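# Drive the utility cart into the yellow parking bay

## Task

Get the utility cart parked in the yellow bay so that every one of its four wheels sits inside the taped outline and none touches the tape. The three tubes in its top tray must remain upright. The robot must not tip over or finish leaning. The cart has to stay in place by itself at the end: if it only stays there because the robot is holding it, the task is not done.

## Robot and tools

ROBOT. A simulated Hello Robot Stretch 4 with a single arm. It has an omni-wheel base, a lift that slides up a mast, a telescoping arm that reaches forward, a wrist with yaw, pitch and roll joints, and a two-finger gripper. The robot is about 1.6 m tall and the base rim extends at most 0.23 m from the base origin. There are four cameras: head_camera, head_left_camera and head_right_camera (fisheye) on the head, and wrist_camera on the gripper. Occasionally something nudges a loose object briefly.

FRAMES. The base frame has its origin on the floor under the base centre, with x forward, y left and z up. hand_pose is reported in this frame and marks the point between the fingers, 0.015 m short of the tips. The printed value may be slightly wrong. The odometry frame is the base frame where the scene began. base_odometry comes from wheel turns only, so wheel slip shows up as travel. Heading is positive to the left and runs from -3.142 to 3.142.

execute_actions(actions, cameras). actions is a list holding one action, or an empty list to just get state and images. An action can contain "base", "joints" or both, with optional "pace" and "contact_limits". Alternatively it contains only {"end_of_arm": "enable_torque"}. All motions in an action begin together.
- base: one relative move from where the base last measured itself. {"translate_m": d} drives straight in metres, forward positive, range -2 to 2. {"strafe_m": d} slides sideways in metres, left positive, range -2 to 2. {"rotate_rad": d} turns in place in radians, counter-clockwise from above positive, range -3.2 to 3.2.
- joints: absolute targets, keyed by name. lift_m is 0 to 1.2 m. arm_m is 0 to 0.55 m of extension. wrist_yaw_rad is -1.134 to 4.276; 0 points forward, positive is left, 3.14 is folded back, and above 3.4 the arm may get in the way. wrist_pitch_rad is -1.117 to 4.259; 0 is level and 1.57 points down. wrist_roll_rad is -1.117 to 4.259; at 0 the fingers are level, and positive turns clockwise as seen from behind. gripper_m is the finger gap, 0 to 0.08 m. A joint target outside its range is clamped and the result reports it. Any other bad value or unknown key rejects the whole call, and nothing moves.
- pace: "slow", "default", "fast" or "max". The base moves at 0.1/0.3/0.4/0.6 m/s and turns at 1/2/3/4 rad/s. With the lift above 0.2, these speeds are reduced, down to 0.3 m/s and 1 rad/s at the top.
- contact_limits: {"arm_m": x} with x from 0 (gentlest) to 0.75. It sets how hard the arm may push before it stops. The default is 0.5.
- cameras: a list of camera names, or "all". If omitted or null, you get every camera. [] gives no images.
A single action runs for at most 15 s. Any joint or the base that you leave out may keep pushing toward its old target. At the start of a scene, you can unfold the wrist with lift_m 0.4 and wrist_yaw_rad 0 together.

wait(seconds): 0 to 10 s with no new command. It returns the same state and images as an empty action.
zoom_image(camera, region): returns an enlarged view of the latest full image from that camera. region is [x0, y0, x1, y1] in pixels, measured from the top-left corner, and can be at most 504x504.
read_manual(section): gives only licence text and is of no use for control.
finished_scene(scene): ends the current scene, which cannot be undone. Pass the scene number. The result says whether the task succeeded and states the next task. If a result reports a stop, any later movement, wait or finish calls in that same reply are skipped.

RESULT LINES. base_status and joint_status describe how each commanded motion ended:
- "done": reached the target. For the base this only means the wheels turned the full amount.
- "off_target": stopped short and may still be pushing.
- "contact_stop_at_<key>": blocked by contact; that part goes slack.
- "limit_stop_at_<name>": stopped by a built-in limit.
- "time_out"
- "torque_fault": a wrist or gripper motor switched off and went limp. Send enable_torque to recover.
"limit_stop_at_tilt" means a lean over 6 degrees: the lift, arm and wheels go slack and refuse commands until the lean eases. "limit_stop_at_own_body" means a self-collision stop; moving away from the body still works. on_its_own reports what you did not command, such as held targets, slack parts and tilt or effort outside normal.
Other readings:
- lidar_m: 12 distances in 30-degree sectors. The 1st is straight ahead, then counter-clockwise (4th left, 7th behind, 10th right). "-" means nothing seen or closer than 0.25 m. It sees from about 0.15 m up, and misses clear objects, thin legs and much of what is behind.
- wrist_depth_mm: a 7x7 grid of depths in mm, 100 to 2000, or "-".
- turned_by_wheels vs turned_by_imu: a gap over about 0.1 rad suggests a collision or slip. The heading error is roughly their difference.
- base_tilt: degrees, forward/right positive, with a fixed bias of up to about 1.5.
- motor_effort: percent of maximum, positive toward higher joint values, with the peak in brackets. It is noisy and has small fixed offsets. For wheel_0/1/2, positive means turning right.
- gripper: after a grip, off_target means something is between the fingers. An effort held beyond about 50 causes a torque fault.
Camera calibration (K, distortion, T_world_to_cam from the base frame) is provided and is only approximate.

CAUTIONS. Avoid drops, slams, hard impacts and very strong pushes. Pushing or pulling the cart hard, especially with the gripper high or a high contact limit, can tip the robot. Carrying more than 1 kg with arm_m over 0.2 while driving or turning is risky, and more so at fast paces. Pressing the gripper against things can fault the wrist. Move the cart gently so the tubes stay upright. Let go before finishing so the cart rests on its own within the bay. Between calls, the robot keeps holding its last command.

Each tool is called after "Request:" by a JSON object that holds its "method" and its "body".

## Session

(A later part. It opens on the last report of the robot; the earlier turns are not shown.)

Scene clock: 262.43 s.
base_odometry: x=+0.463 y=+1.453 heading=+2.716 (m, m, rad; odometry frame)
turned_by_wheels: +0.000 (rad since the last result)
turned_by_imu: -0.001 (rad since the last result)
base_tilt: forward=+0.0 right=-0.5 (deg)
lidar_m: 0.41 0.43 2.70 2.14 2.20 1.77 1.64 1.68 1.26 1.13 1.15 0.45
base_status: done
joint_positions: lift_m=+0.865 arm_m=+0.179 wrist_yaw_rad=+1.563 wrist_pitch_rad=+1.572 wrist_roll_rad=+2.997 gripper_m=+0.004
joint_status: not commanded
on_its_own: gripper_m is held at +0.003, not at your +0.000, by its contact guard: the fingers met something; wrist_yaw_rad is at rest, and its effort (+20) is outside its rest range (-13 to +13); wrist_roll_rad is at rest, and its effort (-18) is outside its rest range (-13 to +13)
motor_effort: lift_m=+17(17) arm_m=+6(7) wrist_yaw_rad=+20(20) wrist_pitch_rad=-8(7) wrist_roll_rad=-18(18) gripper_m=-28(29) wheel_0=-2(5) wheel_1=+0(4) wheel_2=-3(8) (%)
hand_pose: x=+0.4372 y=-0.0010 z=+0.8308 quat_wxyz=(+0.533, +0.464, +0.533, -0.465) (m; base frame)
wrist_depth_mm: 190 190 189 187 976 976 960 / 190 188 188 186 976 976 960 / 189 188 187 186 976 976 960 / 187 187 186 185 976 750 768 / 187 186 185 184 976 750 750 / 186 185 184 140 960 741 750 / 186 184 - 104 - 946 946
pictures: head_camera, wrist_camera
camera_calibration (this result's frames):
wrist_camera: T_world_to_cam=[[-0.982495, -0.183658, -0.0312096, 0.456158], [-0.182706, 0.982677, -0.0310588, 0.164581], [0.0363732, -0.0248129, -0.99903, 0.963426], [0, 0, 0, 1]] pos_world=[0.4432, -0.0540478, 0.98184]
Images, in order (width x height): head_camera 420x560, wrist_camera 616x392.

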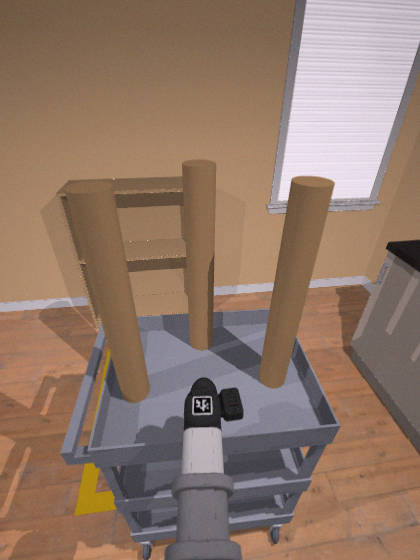

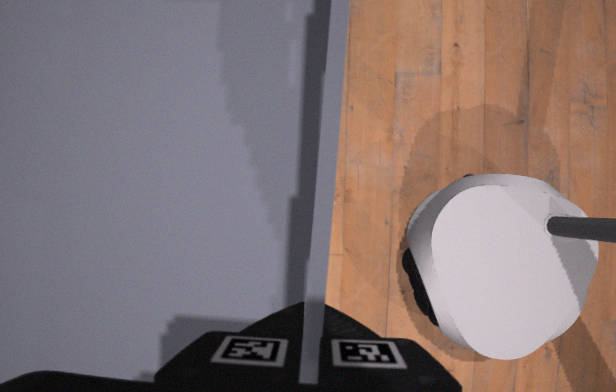

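Request:
{"method": "execute_actions", "body": {"actions": [{"base": {"translate_m": 0.2}, "pace": "slow"}]}}

Scene clock: 273.80 s.
base_odometry: x=+0.281 y=+1.536 heading=+2.715 (m, m, rad; odometry frame)
turned_by_wheels: -0.001 (rad since the last result)
turned_by_imu: -0.002 (rad since the last result)
base_tilt: forward=+0.0 right=-0.5 (deg)
lidar_m: 0.41 0.45 2.44 2.14 2.21 2.01 1.85 1.88 1.20 1.10 1.12 0.44
base_status: done
joint_positions: lift_m=+0.865 arm_m=+0.179 wrist_yaw_rad=+1.559 wrist_pitch_rad=+1.574 wrist_roll_rad=+3.000 gripper_m=+0.005
joint_status: not commanded
on_its_own: gripper_m is held at +0.003, not at your +0.000, by its contact guard: the fingers met something; wrist_yaw_rad is at rest, and its effort (+30) is outside its rest range (-13 to +13); wrist_roll_rad is at rest, and its effort (-27) is outside its rest range (-13 to +13)
motor_effort: lift_m=+17(17) arm_m=+6(6) wrist_yaw_rad=+30(31) wrist_pitch_rad=-13(12) wrist_roll_rad=-27(28) gripper_m=-38(39) wheel_0=-3(4) wheel_1=-1(7) wheel_2=-6(10) (%)
hand_pose: x=+0.4372 y=-0.0017 z=+0.8308 quat_wxyz=(+0.532, +0.466, +0.531, -0.467) (m; base frame)
wrist_depth_mm: 191 189 189 187 991 976 976 / 190 189 187 187 991 976 976 / 189 188 186 186 976 976 976 / 187 186 186 185 976 759 768 / 187 186 185 184 976 750 750 / 186 185 185 143 946 759 741 / 185 184 - 111 - 946 946
pictures: head_camera, head_left_camera, head_right_camera, wrist_camera
camera_calibration (this result's frames):
wrist_camera: T_world_to_cam=[[-0.983814, -0.176504, -0.0309198, 0.456373], [-0.175502, 0.983939, -0.0325975, 0.163383], [0.0361768, -0.0266434, -0.99899, 0.96346], [0, 0, 0, 1]] pos_world=[0.442806, -0.0545373, 0.981924]
Images, in order (width x height): head_camera 420x560, head_left_camera 420x672, head_right_camera 420x672, wrist_camera 616x392.

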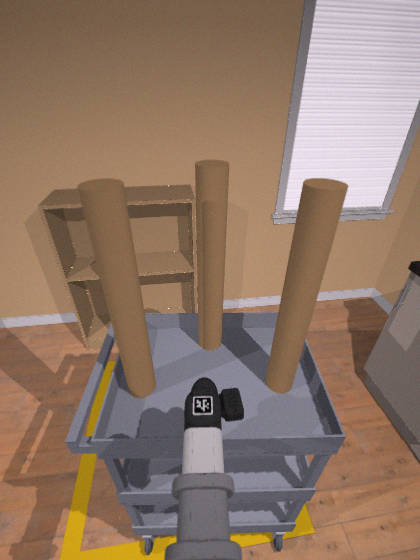

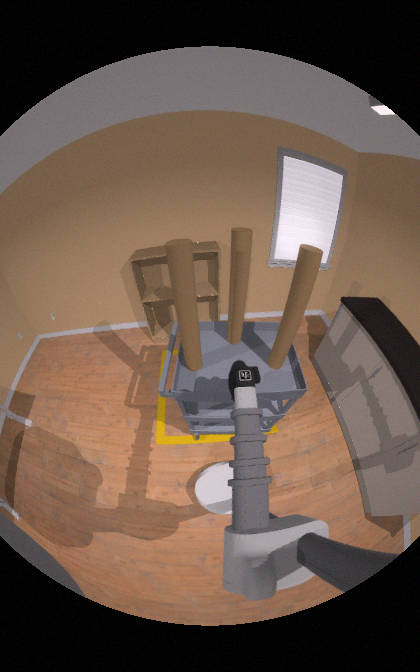

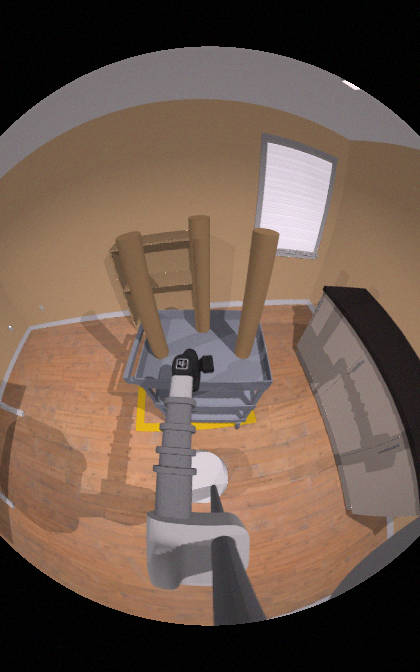

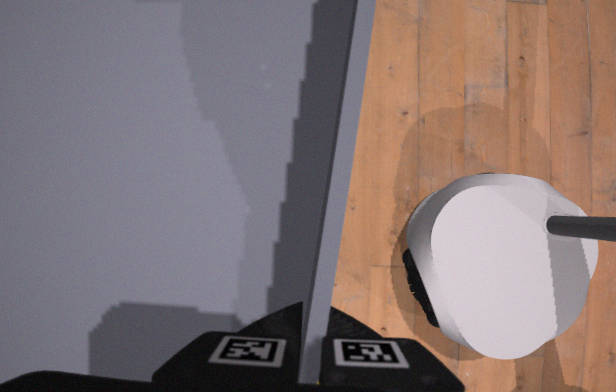

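Request:
{"method": "zoom_image", "body": {"camera": "head_camera", "region": [50, 290, 370, 560]}}

Request:
{"method": "zoom_image", "body": {"camera": "head_right_camera", "region": [100, 290, 300, 470]}}

Region (50, 290, 370, 560) of head_camera's 420x560 image, scaled by 1.575, with more detail than that image has; it fills the top 425 rows of this view, and the rest is white.

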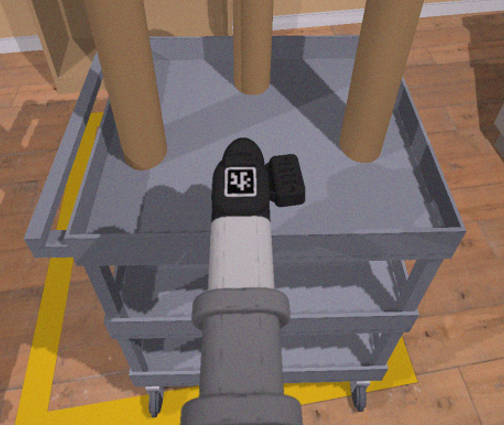

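Region (100, 290, 300, 470) of head_right_camera's 420x672 image, scaled by 2.520, with more detail than that image has; it fills the top 454 rows of this view, and the rest is white.

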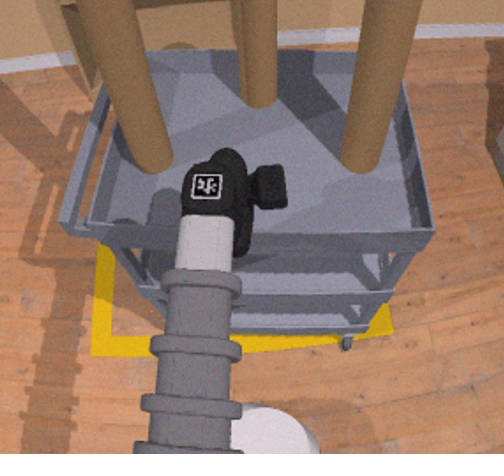

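Request:
{"method": "execute_actions", "body": {"actions": [{"base": {"strafe_m": -0.26}, "joints": {"wrist_roll_rad": 3.17, "gripper_m": 0.05}}], "cameras": ["head_camera", "wrist_camera"]}}

Scene clock: 320.57 s.
base_odometry: x=+0.389 y=+1.772 heading=+2.715 (m, m, rad; odometry frame)
turned_by_wheels: +0.000 (rad since the last result)
turned_by_imu: +0.000 (rad since the last result)
base_tilt: forward=-0.1 right=-0.4 (deg)
lidar_m: 0.41 0.44 0.62 2.40 2.47 1.97 1.83 1.87 0.92 0.84 0.86 1.07
base_status: done
joint_positions: lift_m=+0.865 arm_m=+0.179 wrist_yaw_rad=+1.570 wrist_pitch_rad=+1.570 wrist_roll_rad=+3.170 gripper_m=+0.050
joint_status: all done
motor_effort: lift_m=+17(17) arm_m=+7(7) wrist_yaw_rad=-2(31) wrist_pitch_rad=+0(10) wrist_roll_rad=+2(24) gripper_m=+6(39) wheel_0=-3(9) wheel_1=+2(8) wheel_2=+0(5) (%)
hand_pose: x=+0.4372 y=+0.0002 z=+0.8308 quat_wxyz=(+0.493, +0.507, +0.493, -0.507) (m; base frame)
wrist_depth_mm: 1008 976 991 991 991 960 991 / 991 991 976 991 976 960 946 / 137 141 143 180 976 960 976 / 188 187 185 185 976 750 741 / 187 186 185 185 960 750 741 / 186 186 185 184 960 750 960 / 186 - 128 183 121 946 946
pictures: head_camera, wrist_camera
camera_calibration (this result's frames):
wrist_camera: T_world_to_cam=[[-0.999321, -0.0190965, -0.0315248, 0.463974], [-0.0181991, 0.999428, -0.0285107, 0.0893653], [0.0320513, -0.0279176, -0.999096, 0.965401], [0, 0, 0, 1]] pos_world=[0.434343, -0.0535022, 0.981703]
Images, in order (width x height): head_camera 420x560, wrist_camera 616x392.

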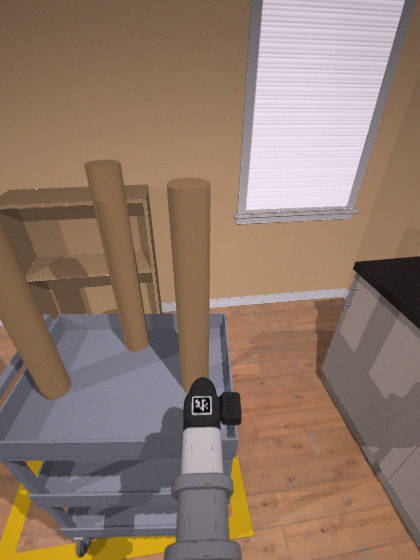

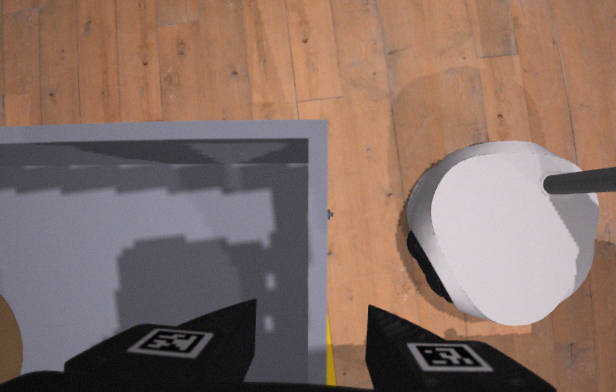

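Request:
{"method": "execute_actions", "body": {"actions": [{"joints": {"gripper_m": 0.0}}], "cameras": []}}

Request:
{"method": "execute_actions", "body": {"actions": [{"base": {"strafe_m": 0.075}, "joints": {"arm_m": 0.325}, "pace": "slow"}]}}

Scene clock: 325.03 s.
base_odometry: x=+0.389 y=+1.772 heading=+2.715 (m, m, rad; odometry frame)
turned_by_wheels: +0.000 (rad since the last result)
turned_by_imu: +0.001 (rad since the last result)
base_tilt: forward=+0.1 right=-0.5 (deg)
lidar_m: 0.41 0.45 0.62 2.39 2.48 1.99 1.82 1.85 0.94 0.84 0.86 1.09
base_status: not commanded
joint_positions: lift_m=+0.865 arm_m=+0.179 wrist_yaw_rad=+1.573 wrist_pitch_rad=+1.571 wrist_roll_rad=+3.166 gripper_m=+0.004
joint_status: gripper_m off_target (ended at +0.004, target +0.000)
on_its_own: gripper_m is held at +0.003, not at your +0.000, by its contact guard: the fingers met something
motor_effort: lift_m=+17(17) arm_m=+6(7) wrist_yaw_rad=-10(9) wrist_pitch_rad=-3(5) wrist_roll_rad=+11(11) gripper_m=-26(26) wheel_0=-2(3) wheel_1=+2(2) wheel_2=-1(2) (%)
hand_pose: x=+0.4372 y=+0.0002 z=+0.8308 quat_wxyz=(+0.494, +0.506, +0.494, -0.506) (m; base frame)
wrist_depth_mm: 991 1008 991 991 976 976 976 / 991 991 976 976 976 960 976 / 147 148 148 185 976 976 960 / 187 187 186 185 960 750 741 / 187 186 185 185 960 759 750 / 186 185 185 154 960 750 946 / 185 185 - 104 - 960 960
pictures: none
No camera images: the call's "cameras" was empty. Leave "cameras" out to get every camera's image.

Scene clock: 327.77 s.
base_odometry: x=+0.358 y=+1.704 heading=+2.714 (m, m, rad; odometry frame)
turned_by_wheels: -0.001 (rad since the last result)
turned_by_imu: +0.000 (rad since the last result)
base_tilt: forward=+0.0 right=-0.5 (deg)
lidar_m: 0.56 0.62 2.47 2.34 2.41 1.99 1.83 1.85 1.02 0.92 0.93 1.16
base_status: done
joint_positions: lift_m=+0.865 arm_m=+0.323 wrist_yaw_rad=+1.562 wrist_pitch_rad=+1.574 wrist_roll_rad=+3.177 gripper_m=+0.004
joint_status: all done
on_its_own: gripper_m is held at +0.003, not at your +0.000, by its contact guard: the fingers met something; wrist_yaw_rad is at rest, and its effort (+23) is outside its rest range (-13 to +13); wrist_roll_rad is at rest, and its effort (-21) is outside its rest range (-13 to +13)
motor_effort: lift_m=+17(17) arm_m=+9(11) wrist_yaw_rad=+23(26) wrist_pitch_rad=-14(29) wrist_roll_rad=-21(24) gripper_m=-32(35) wheel_0=-6(11) wheel_1=+0(4) wheel_2=-4(8) (%)
hand_pose: x=+0.5817 y=-0.0015 z=+0.8308 quat_wxyz=(+0.490, +0.510, +0.488, -0.512) (m; base frame)
wrist_depth_mm: 1025 1008 991 1008 991 976 976 / 976 991 976 960 991 976 976 / 189 175 147 129 976 960 976 / 188 186 186 186 976 820 750 / 187 186 185 185 946 831 750 / 186 184 184 144 960 946 750 / 185 185 - 105 - 931 960
pictures: head_camera, head_left_camera, head_right_camera, wrist_camera
camera_calibration (this result's frames):
wrist_camera: T_world_to_cam=[[-0.999501, -0.00282865, -0.0314635, 0.608444], [-0.00179044, 0.999455, -0.0329768, 0.0878673], [0.0315396, -0.032904, -0.998961, 0.9609], [0, 0, 0, 1]] pos_world=[0.577992, -0.0544808, 0.981942]
Images, in order (width x height): head_camera 420x560, head_left_camera 420x672, head_right_camera 420x672, wrist_camera 616x392.

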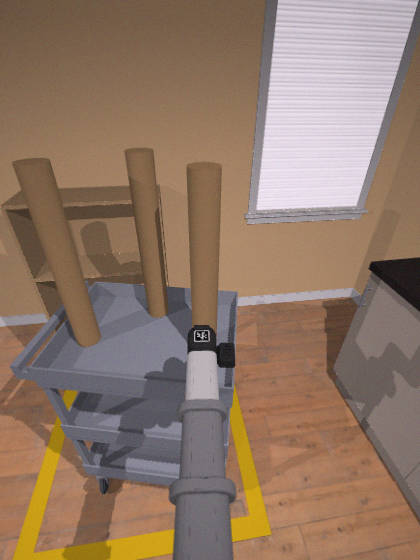

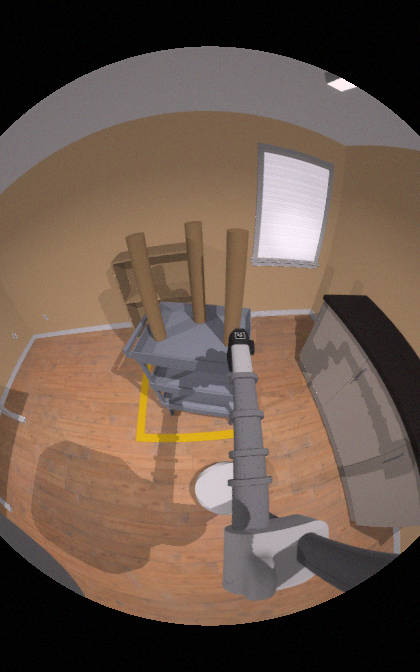

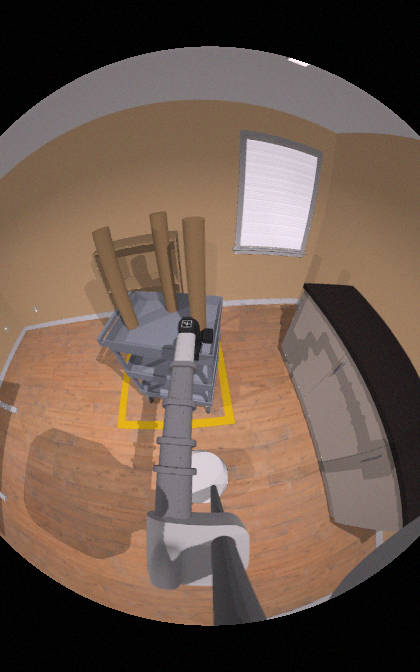

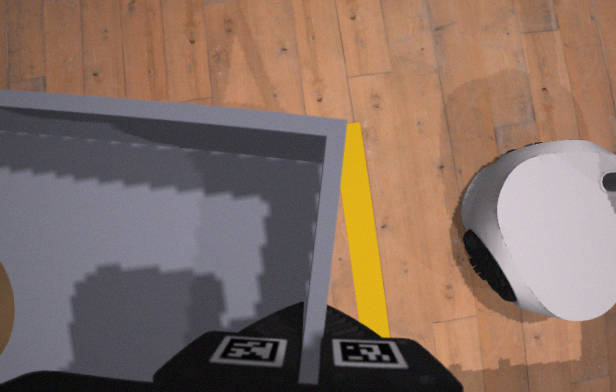

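Request:
{"method": "zoom_image", "body": {"camera": "head_camera", "region": [0, 270, 300, 560]}}

Request:
{"method": "zoom_image", "body": {"camera": "head_right_camera", "region": [90, 280, 260, 450]}}

Region (0, 270, 300, 560) of head_camera's 420x560 image, scaled by 1.680, with more detail than that image has; it fills the top 487 rows of this view, and the rest is white.

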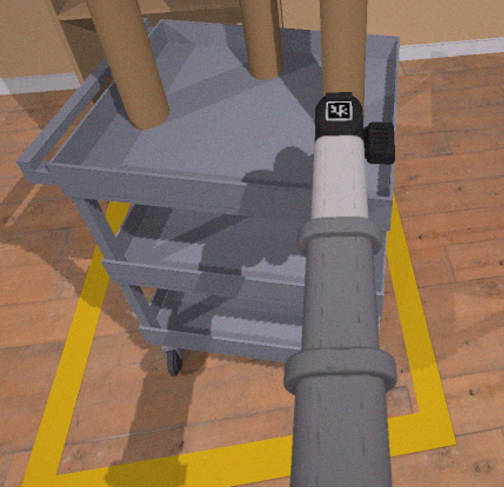

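Region (90, 280, 260, 450) of head_right_camera's 420x672 image, scaled by 2.965, with more detail than that image has.

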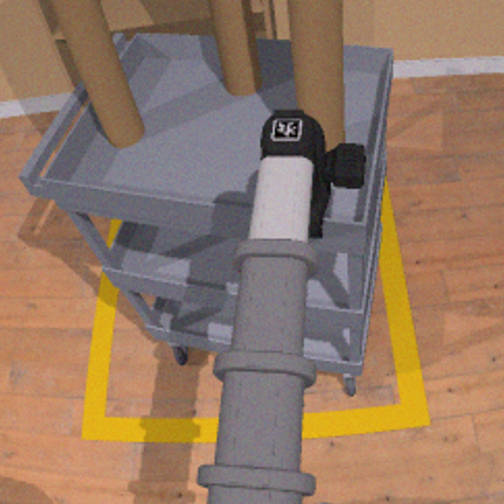

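Request:
{"method": "execute_actions", "body": {"actions": [{"base": {"strafe_m": -0.19}, "joints": {"wrist_roll_rad": 2.98, "gripper_m": 0.04}, "pace": "slow"}]}}

Scene clock: 393.73 s.
base_odometry: x=+0.436 y=+1.877 heading=+2.715 (m, m, rad; odometry frame)
turned_by_wheels: +0.000 (rad since the last result)
turned_by_imu: +0.002 (rad since the last result)
base_tilt: forward=+0.1 right=-0.4 (deg)
lidar_m: 0.58 0.60 0.78 2.54 2.61 1.97 1.81 1.83 0.79 0.72 0.74 0.94
base_status: done
joint_positions: lift_m=+0.865 arm_m=+0.324 wrist_yaw_rad=+1.572 wrist_pitch_rad=+1.567 wrist_roll_rad=+2.979 gripper_m=+0.040
joint_status: all done
motor_effort: lift_m=+17(17) arm_m=+7(9) wrist_yaw_rad=-6(22) wrist_pitch_rad=+8(35) wrist_roll_rad=+2(28) gripper_m=-1(31) wheel_0=+3(13) wheel_1=-2(6) wheel_2=+3(8) (%)
hand_pose: x=+0.5821 y=+0.0009 z=+0.8308 quat_wxyz=(+0.538, +0.459, +0.540, -0.457) (m; base frame)
wrist_depth_mm: 1008 1008 991 991 976 960 976 / 1008 976 991 991 960 976 946 / 991 991 976 976 960 960 976 / 991 991 976 991 960 976 759 / 171 200 504 960 976 798 741 / 185 120 124 976 976 820 741 / 186 - 114 960 117 960 741
pictures: head_camera, head_left_camera, head_right_camera, wrist_camera
camera_calibration (this result's frames):
wrist_camera: T_world_to_cam=[[-0.977346, -0.209167, -0.0323046, 0.596873], [-0.208391, 0.977706, -0.0257885, 0.19974], [0.0369785, -0.0184723, -0.999145, 0.957941], [0, 0, 0, 1]] pos_world=[0.589552, -0.0527459, 0.981555]
Images, in order (width x height): head_camera 420x560, head_left_camera 420x672, head_right_camera 420x672, wrist_camera 616x392.

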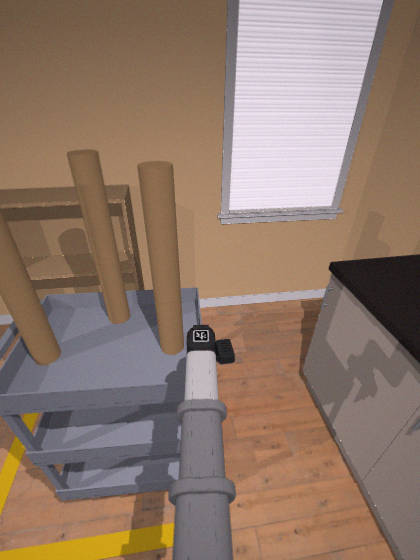

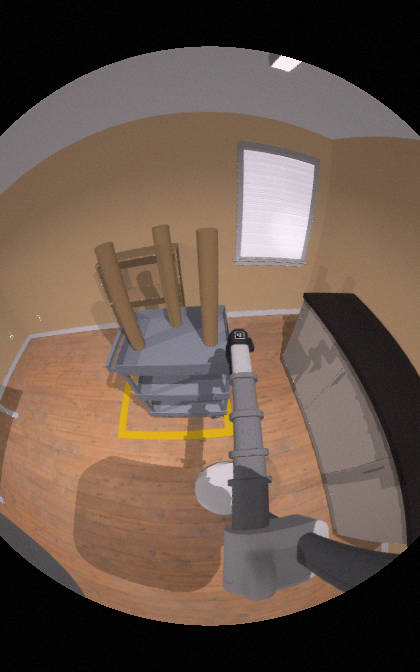

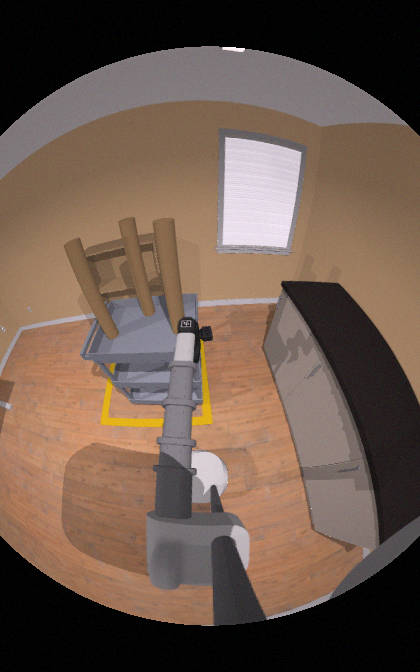

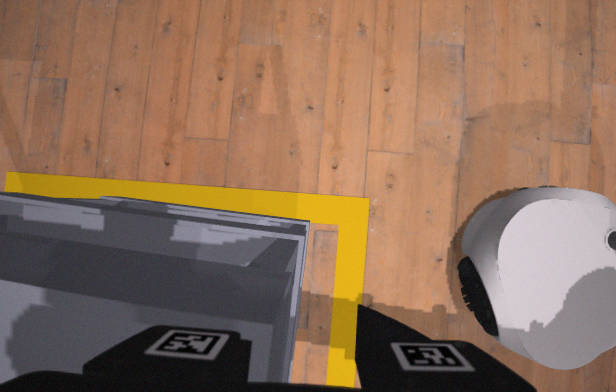

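Request:
{"method": "zoom_image", "body": {"camera": "head_camera", "region": [0, 270, 260, 560]}}

Request:
{"method": "zoom_image", "body": {"camera": "head_left_camera", "region": [90, 290, 270, 460]}}

Region (0, 270, 260, 560) of head_camera's 420x560 image, scaled by 1.738, with more detail than that image has; it fills the left 452 columns of this view, and the rest is white.

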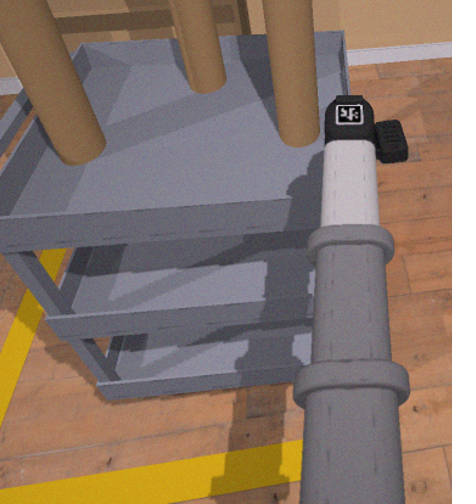

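Region (90, 290, 270, 460) of head_left_camera's 420x672 image, scaled by 2.800, with more detail than that image has.

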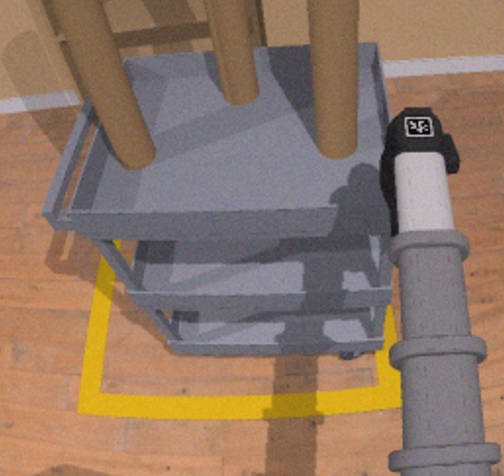

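Request:
{"method": "execute_actions", "body": {"actions": [{"joints": {"gripper_m": 0.0, "wrist_roll_rad": 3.07, "arm_m": 0.343}}], "cameras": ["wrist_camera"]}}

Request:
{"method": "execute_actions", "body": {"actions": [{"base": {"strafe_m": 0.07}, "joints": {"arm_m": 0.445}, "pace": "slow"}]}}

Scene clock: 423.03 s.
base_odometry: x=+0.436 y=+1.877 heading=+2.715 (m, m, rad; odometry frame)
turned_by_wheels: +0.000 (rad since the last result)
turned_by_imu: +0.001 (rad since the last result)
base_tilt: forward=-0.1 right=-0.4 (deg)
lidar_m: 0.58 0.61 0.77 2.53 2.58 1.95 1.80 1.83 0.82 0.73 0.75 0.94
base_status: not commanded
joint_positions: lift_m=+0.865 arm_m=+0.342 wrist_yaw_rad=+1.573 wrist_pitch_rad=+1.568 wrist_roll_rad=+3.067 gripper_m=+0.004
joint_status: gripper_m off_target (ended at +0.004, target +0.000); the others done
on_its_own: gripper_m is held at +0.003, not at your +0.000, by its contact guard: the fingers met something
motor_effort: lift_m=+17(17) arm_m=+7(9) wrist_yaw_rad=-9(10) wrist_pitch_rad=+4(12) wrist_roll_rad=+8(7) gripper_m=-27(24) wheel_0=+3(3) wheel_1=-1(1) wheel_2=+2(3) (%)
hand_pose: x=+0.6001 y=+0.0008 z=+0.8308 quat_wxyz=(+0.518, +0.481, +0.519, -0.480) (m; base frame)
wrist_depth_mm: 1008 991 991 976 976 960 960 / 1008 991 991 976 976 976 976 / 1025 976 976 976 976 976 960 / 976 976 976 991 976 960 741 / 442 508 508 634 946 831 741 / 128 123 126 144 976 946 741 / 185 185 - 104 - 960 946
pictures: wrist_camera
camera_calibration (this result's frames):
wrist_camera: T_world_to_cam=[[-0.991809, -0.123698, -0.0318305, 0.622585], [-0.122866, 0.992059, -0.0268847, 0.153198], [0.0349033, -0.0227536, -0.999132, 0.958511], [0, 0, 0, 1]] pos_world=[0.602853, -0.0531595, 0.981615]
Images, in order (width x height): wrist_camera 616x392.

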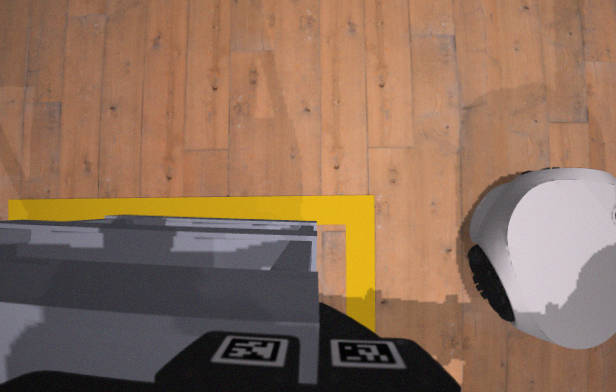

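Scene clock: 425.33 s.
base_odometry: x=+0.407 y=+1.813 heading=+2.714 (m, m, rad; odometry frame)
turned_by_wheels: +0.000 (rad since the last result)
turned_by_imu: +0.000 (rad since the last result)
base_tilt: forward=+0.1 right=-0.5 (deg)
lidar_m: 0.68 0.69 2.50 2.46 2.52 1.97 1.83 1.84 0.88 0.81 0.82 1.03
base_status: done
joint_positions: lift_m=+0.865 arm_m=+0.443 wrist_yaw_rad=+1.568 wrist_pitch_rad=+1.573 wrist_roll_rad=+3.071 gripper_m=+0.004
joint_status: all done
on_its_own: gripper_m is held at +0.003, not at your +0.000, by its contact guard: the fingers met something
motor_effort: lift_m=+17(17) arm_m=+9(12) wrist_yaw_rad=+4(9) wrist_pitch_rad=-11(17) wrist_roll_rad=-1(13) gripper_m=-24(25) wheel_0=-4(10) wheel_1=+1(4) wheel_2=-2(6) (%)
hand_pose: x=+0.7017 y=-0.0006 z=+0.8308 quat_wxyz=(+0.517, +0.482, +0.516, -0.483) (m; base frame)
wrist_depth_mm: 1008 1008 991 991 976 976 960 / 991 976 976 976 976 960 960 / 991 991 991 976 976 960 960 / 1008 1008 976 976 960 960 788 / 512 439 508 831 976 960 759 / 125 128 124 144 960 960 768 / 185 184 - 103 - 946 946
pictures: head_camera, head_left_camera, head_right_camera, wrist_camera
camera_calibration (this result's frames):
wrist_camera: T_world_to_cam=[[-0.992785, -0.115763, -0.0312663, 0.723412], [-0.114782, 0.99289, -0.0315473, 0.165291], [0.034696, -0.0277309, -0.999013, 0.954976], [0, 0, 0, 1]] pos_world=[0.704031, -0.0538893, 0.981866]
Images, in order (width x height): head_camera 420x560, head_left_camera 420x672, head_right_camera 420x672, wrist_camera 616x392.

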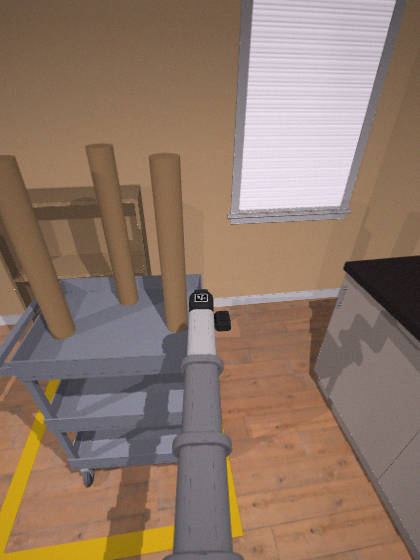

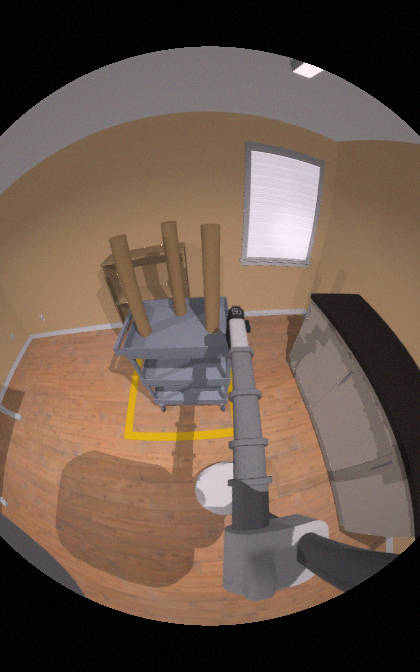

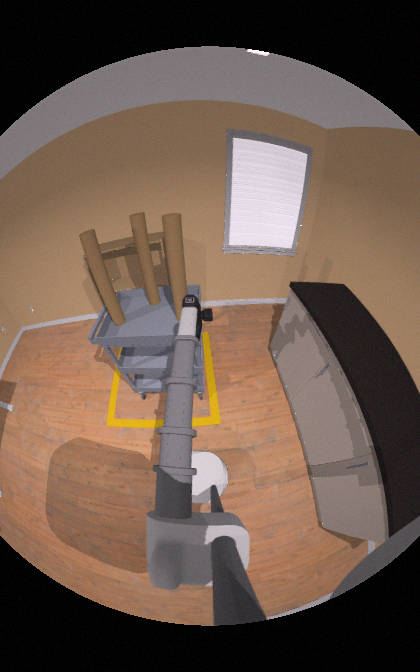

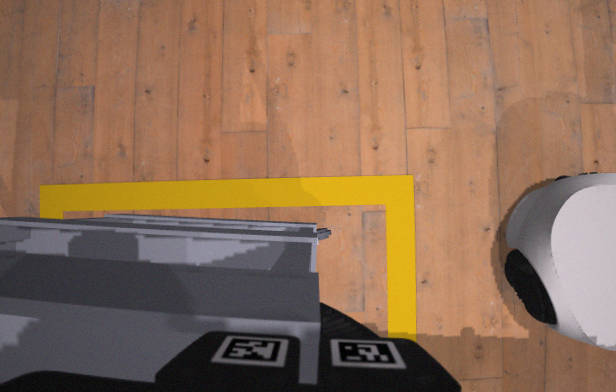

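Request:
{"method": "execute_actions", "body": {"actions": [{"base": {"strafe_m": 0.09}, "joints": {"arm_m": 0.545}, "pace": "slow"}]}}

Scene clock: 430.13 s.
base_odometry: x=+0.370 y=+1.732 heading=+2.713 (m, m, rad; odometry frame)
turned_by_wheels: -0.001 (rad since the last result)
turned_by_imu: +0.000 (rad since the last result)
base_tilt: forward=+0.0 right=-0.4 (deg)
lidar_m: 0.77 0.83 2.45 2.38 2.43 1.99 1.82 1.84 1.00 0.89 0.91 1.14
base_status: done
joint_positions: lift_m=+0.865 arm_m=+0.543 wrist_yaw_rad=+1.560 wrist_pitch_rad=+1.574 wrist_roll_rad=+3.078 gripper_m=+0.004
joint_status: all done
on_its_own: gripper_m is held at +0.003, not at your +0.000, by its contact guard: the fingers met something; wrist_yaw_rad is at rest, and its effort (+26) is outside its rest range (-13 to +13); wrist_roll_rad is at rest, and its effort (-23) is outside its rest range (-13 to +13)
motor_effort: lift_m=+17(17) arm_m=+9(9) wrist_yaw_rad=+26(27) wrist_pitch_rad=-14(21) wrist_roll_rad=-23(23) gripper_m=-34(34) wheel_0=-6(15) wheel_1=-1(5) wheel_2=-4(8) (%)
hand_pose: x=+0.8017 y=-0.0016 z=+0.8308 quat_wxyz=(+0.514, +0.486, +0.512, -0.487) (m; base frame)
wrist_depth_mm: 991 1008 976 991 976 991 946 / 991 991 991 991 976 976 960 / 991 991 976 991 976 960 960 / 991 991 991 976 960 946 960 / 165 195 508 504 960 960 842 / 186 125 125 139 960 946 931 / 185 184 - 105 - 931 946
pictures: head_camera, head_left_camera, head_right_camera, wrist_camera
camera_calibration (this result's frames):
wrist_camera: T_world_to_cam=[[-0.994441, -0.10059, -0.0311235, 0.823881], [-0.0995631, 0.994485, -0.0329635, 0.166733], [0.0342677, -0.0296815, -0.998972, 0.951783], [0, 0, 0, 1]] pos_world=[0.803286, -0.0546886, 0.981943]
Images, in order (width x height): head_camera 420x560, head_left_camera 420x672, head_right_camera 420x672, wrist_camera 616x392.

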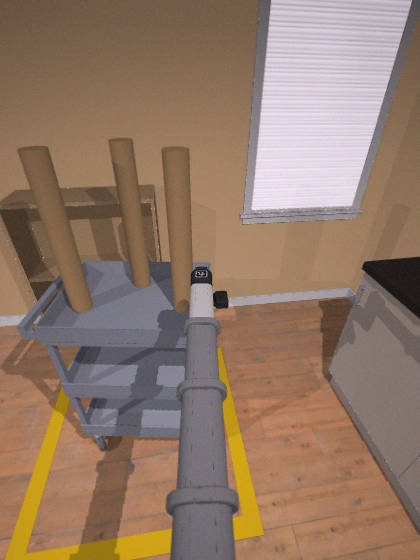

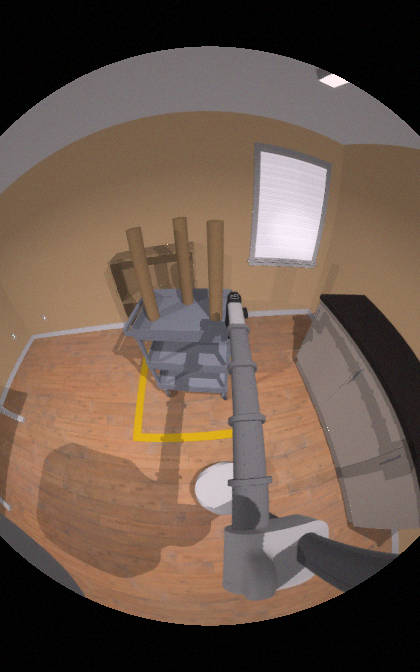

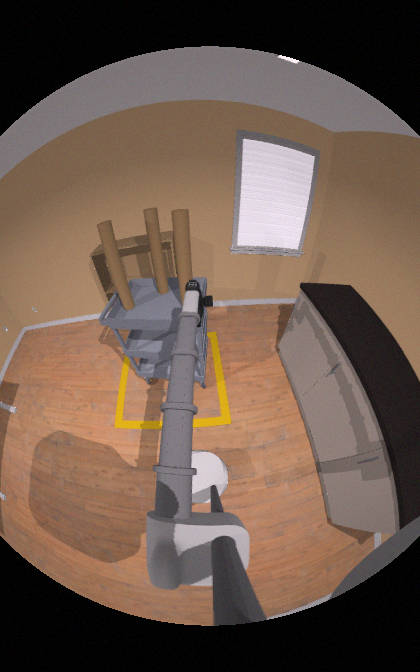

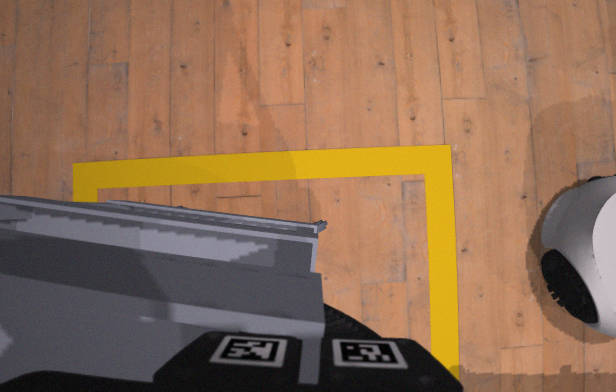

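Request:
{"method": "zoom_image", "body": {"camera": "wrist_camera", "region": [40, 130, 480, 300]}}

Request:
{"method": "zoom_image", "body": {"camera": "head_camera", "region": [0, 250, 280, 560]}}

Region (40, 130, 480, 300) of wrist_camera's 616x392 image, scaled by 1.145; it fills the top 195 rows of this view, and the rest is white.

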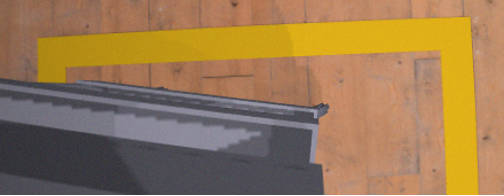

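Region (0, 250, 280, 560) of head_camera's 420x560 image, scaled by 1.626, with more detail than that image has; it fills the left 455 columns of this view, and the rest is white.

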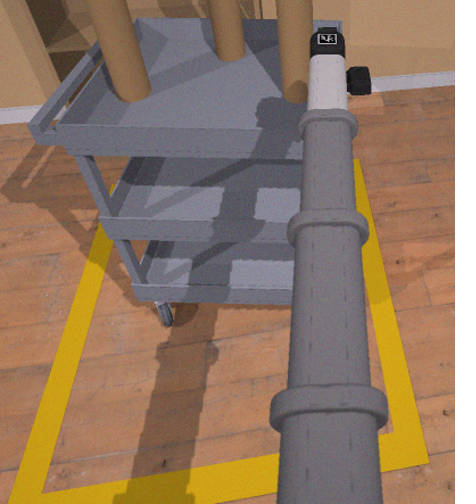

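Request:
{"method": "execute_actions", "body": {"actions": [{"joints": {"gripper_m": 0.045, "wrist_roll_rad": 3.17}}], "cameras": []}}

Request:
{"method": "execute_actions", "body": {"actions": [{"joints": {"lift_m": 0.95}, "pace": "fast"}]}}

Scene clock: 454.80 s.
base_odometry: x=+0.370 y=+1.732 heading=+2.714 (m, m, rad; odometry frame)
turned_by_wheels: +0.001 (rad since the last result)
turned_by_imu: +0.002 (rad since the last result)
base_tilt: forward=+0.0 right=-0.5 (deg)
lidar_m: 0.78 0.83 2.48 2.37 2.41 2.01 1.82 1.85 0.99 0.89 0.90 1.12
base_status: not commanded
joint_positions: lift_m=+0.865 arm_m=+0.544 wrist_yaw_rad=+1.570 wrist_pitch_rad=+1.570 wrist_roll_rad=+3.170 gripper_m=+0.045
joint_status: all done
motor_effort: lift_m=+17(17) arm_m=+8(9) wrist_yaw_rad=+1(26) wrist_pitch_rad=+0(14) wrist_roll_rad=+2(18) gripper_m=+1(32) wheel_0=+0(6) wheel_1=+2(2) wheel_2=+1(4) (%)
hand_pose: x=+0.8019 y=+0.0001 z=+0.8308 quat_wxyz=(+0.492, +0.507, +0.493, -0.507) (m; base frame)
wrist_depth_mm: 991 991 991 991 976 976 991 / 991 991 991 991 976 976 960 / 991 991 991 976 960 960 976 / 1008 991 991 976 976 960 866 / 196 439 439 508 960 976 854 / 125 119 114 182 946 960 931 / 185 - 125 182 124 946 960
pictures: none
No camera images: the call's "cameras" was empty. Leave "cameras" out to get every camera's image.

Scene clock: 455.90 s.
base_odometry: x=+0.370 y=+1.732 heading=+2.714 (m, m, rad; odometry frame)
turned_by_wheels: +0.000 (rad since the last result)
turned_by_imu: +0.000 (rad since the last result)
base_tilt: forward=+0.1 right=-0.6 (deg)
lidar_m: 0.78 0.83 2.47 2.37 2.42 1.99 1.82 1.86 0.98 0.89 0.90 1.11
base_status: not commanded
joint_positions: lift_m=+0.950 arm_m=+0.544 wrist_yaw_rad=+1.570 wrist_pitch_rad=+1.570 wrist_roll_rad=+3.170 gripper_m=+0.045
joint_status: all done
motor_effort: lift_m=+25(26) arm_m=+8(8) wrist_yaw_rad=+0(1) wrist_pitch_rad=+0(1) wrist_roll_rad=+2(2) gripper_m=+4(1) wheel_0=-1(0) wheel_1=+2(2) wheel_2=+1(1) (%)
hand_pose: x=+0.8019 y=+0.0001 z=+0.9152 quat_wxyz=(+0.492, +0.507, +0.493, -0.507) (m; base frame)
wrist_depth_mm: 1078 1078 1060 1060 1060 1060 1060 / 1078 1078 1060 1078 1060 1042 1042 / 1098 1078 1060 1078 1042 1042 1042 / 1078 1060 1060 1060 1060 1042 866 / 270 268 268 521 1060 1025 878 / 270 270 267 266 1025 1025 1025 / 237 - 126 265 124 1042 1042
pictures: head_camera, head_left_camera, head_right_camera, wrist_camera
camera_calibration (this result's frames):
wrist_camera: T_world_to_cam=[[-0.999335, -0.0183581, -0.0315198, 0.831089], [-0.0174525, 0.999434, -0.0287693, 0.0981664], [0.0320301, -0.0282001, -0.999089, 1.03802], [0, 0, 0, 1]] pos_world=[0.799001, -0.0535813, 1.0661]
Images, in order (width x height): head_camera 420x560, head_left_camera 420x672, head_right_camera 420x672, wrist_camera 616x392.

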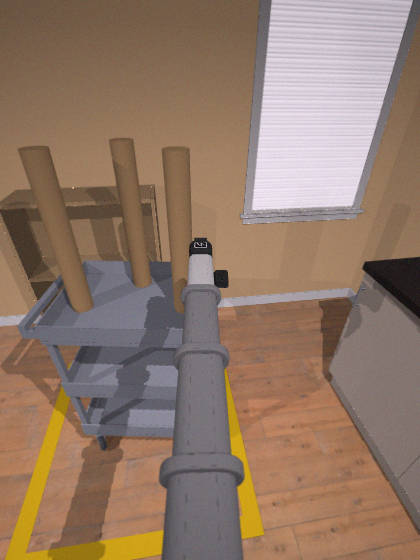

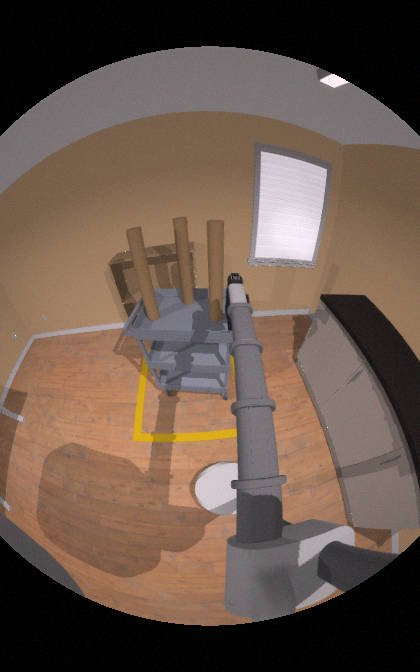

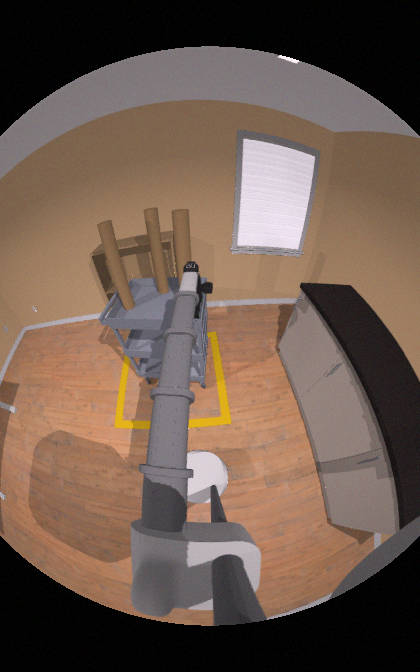

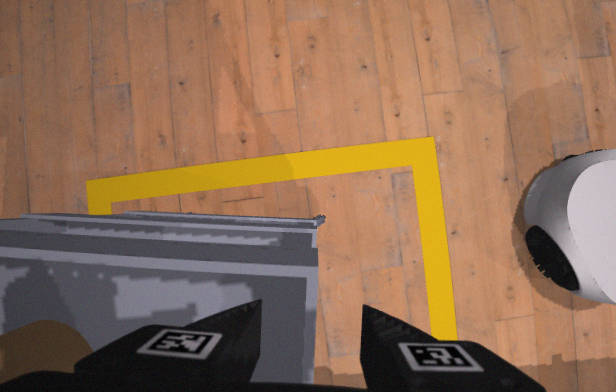

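Request:
{"method": "finished_scene", "body": {"scene": 1}}

The scene is finished: the task was done.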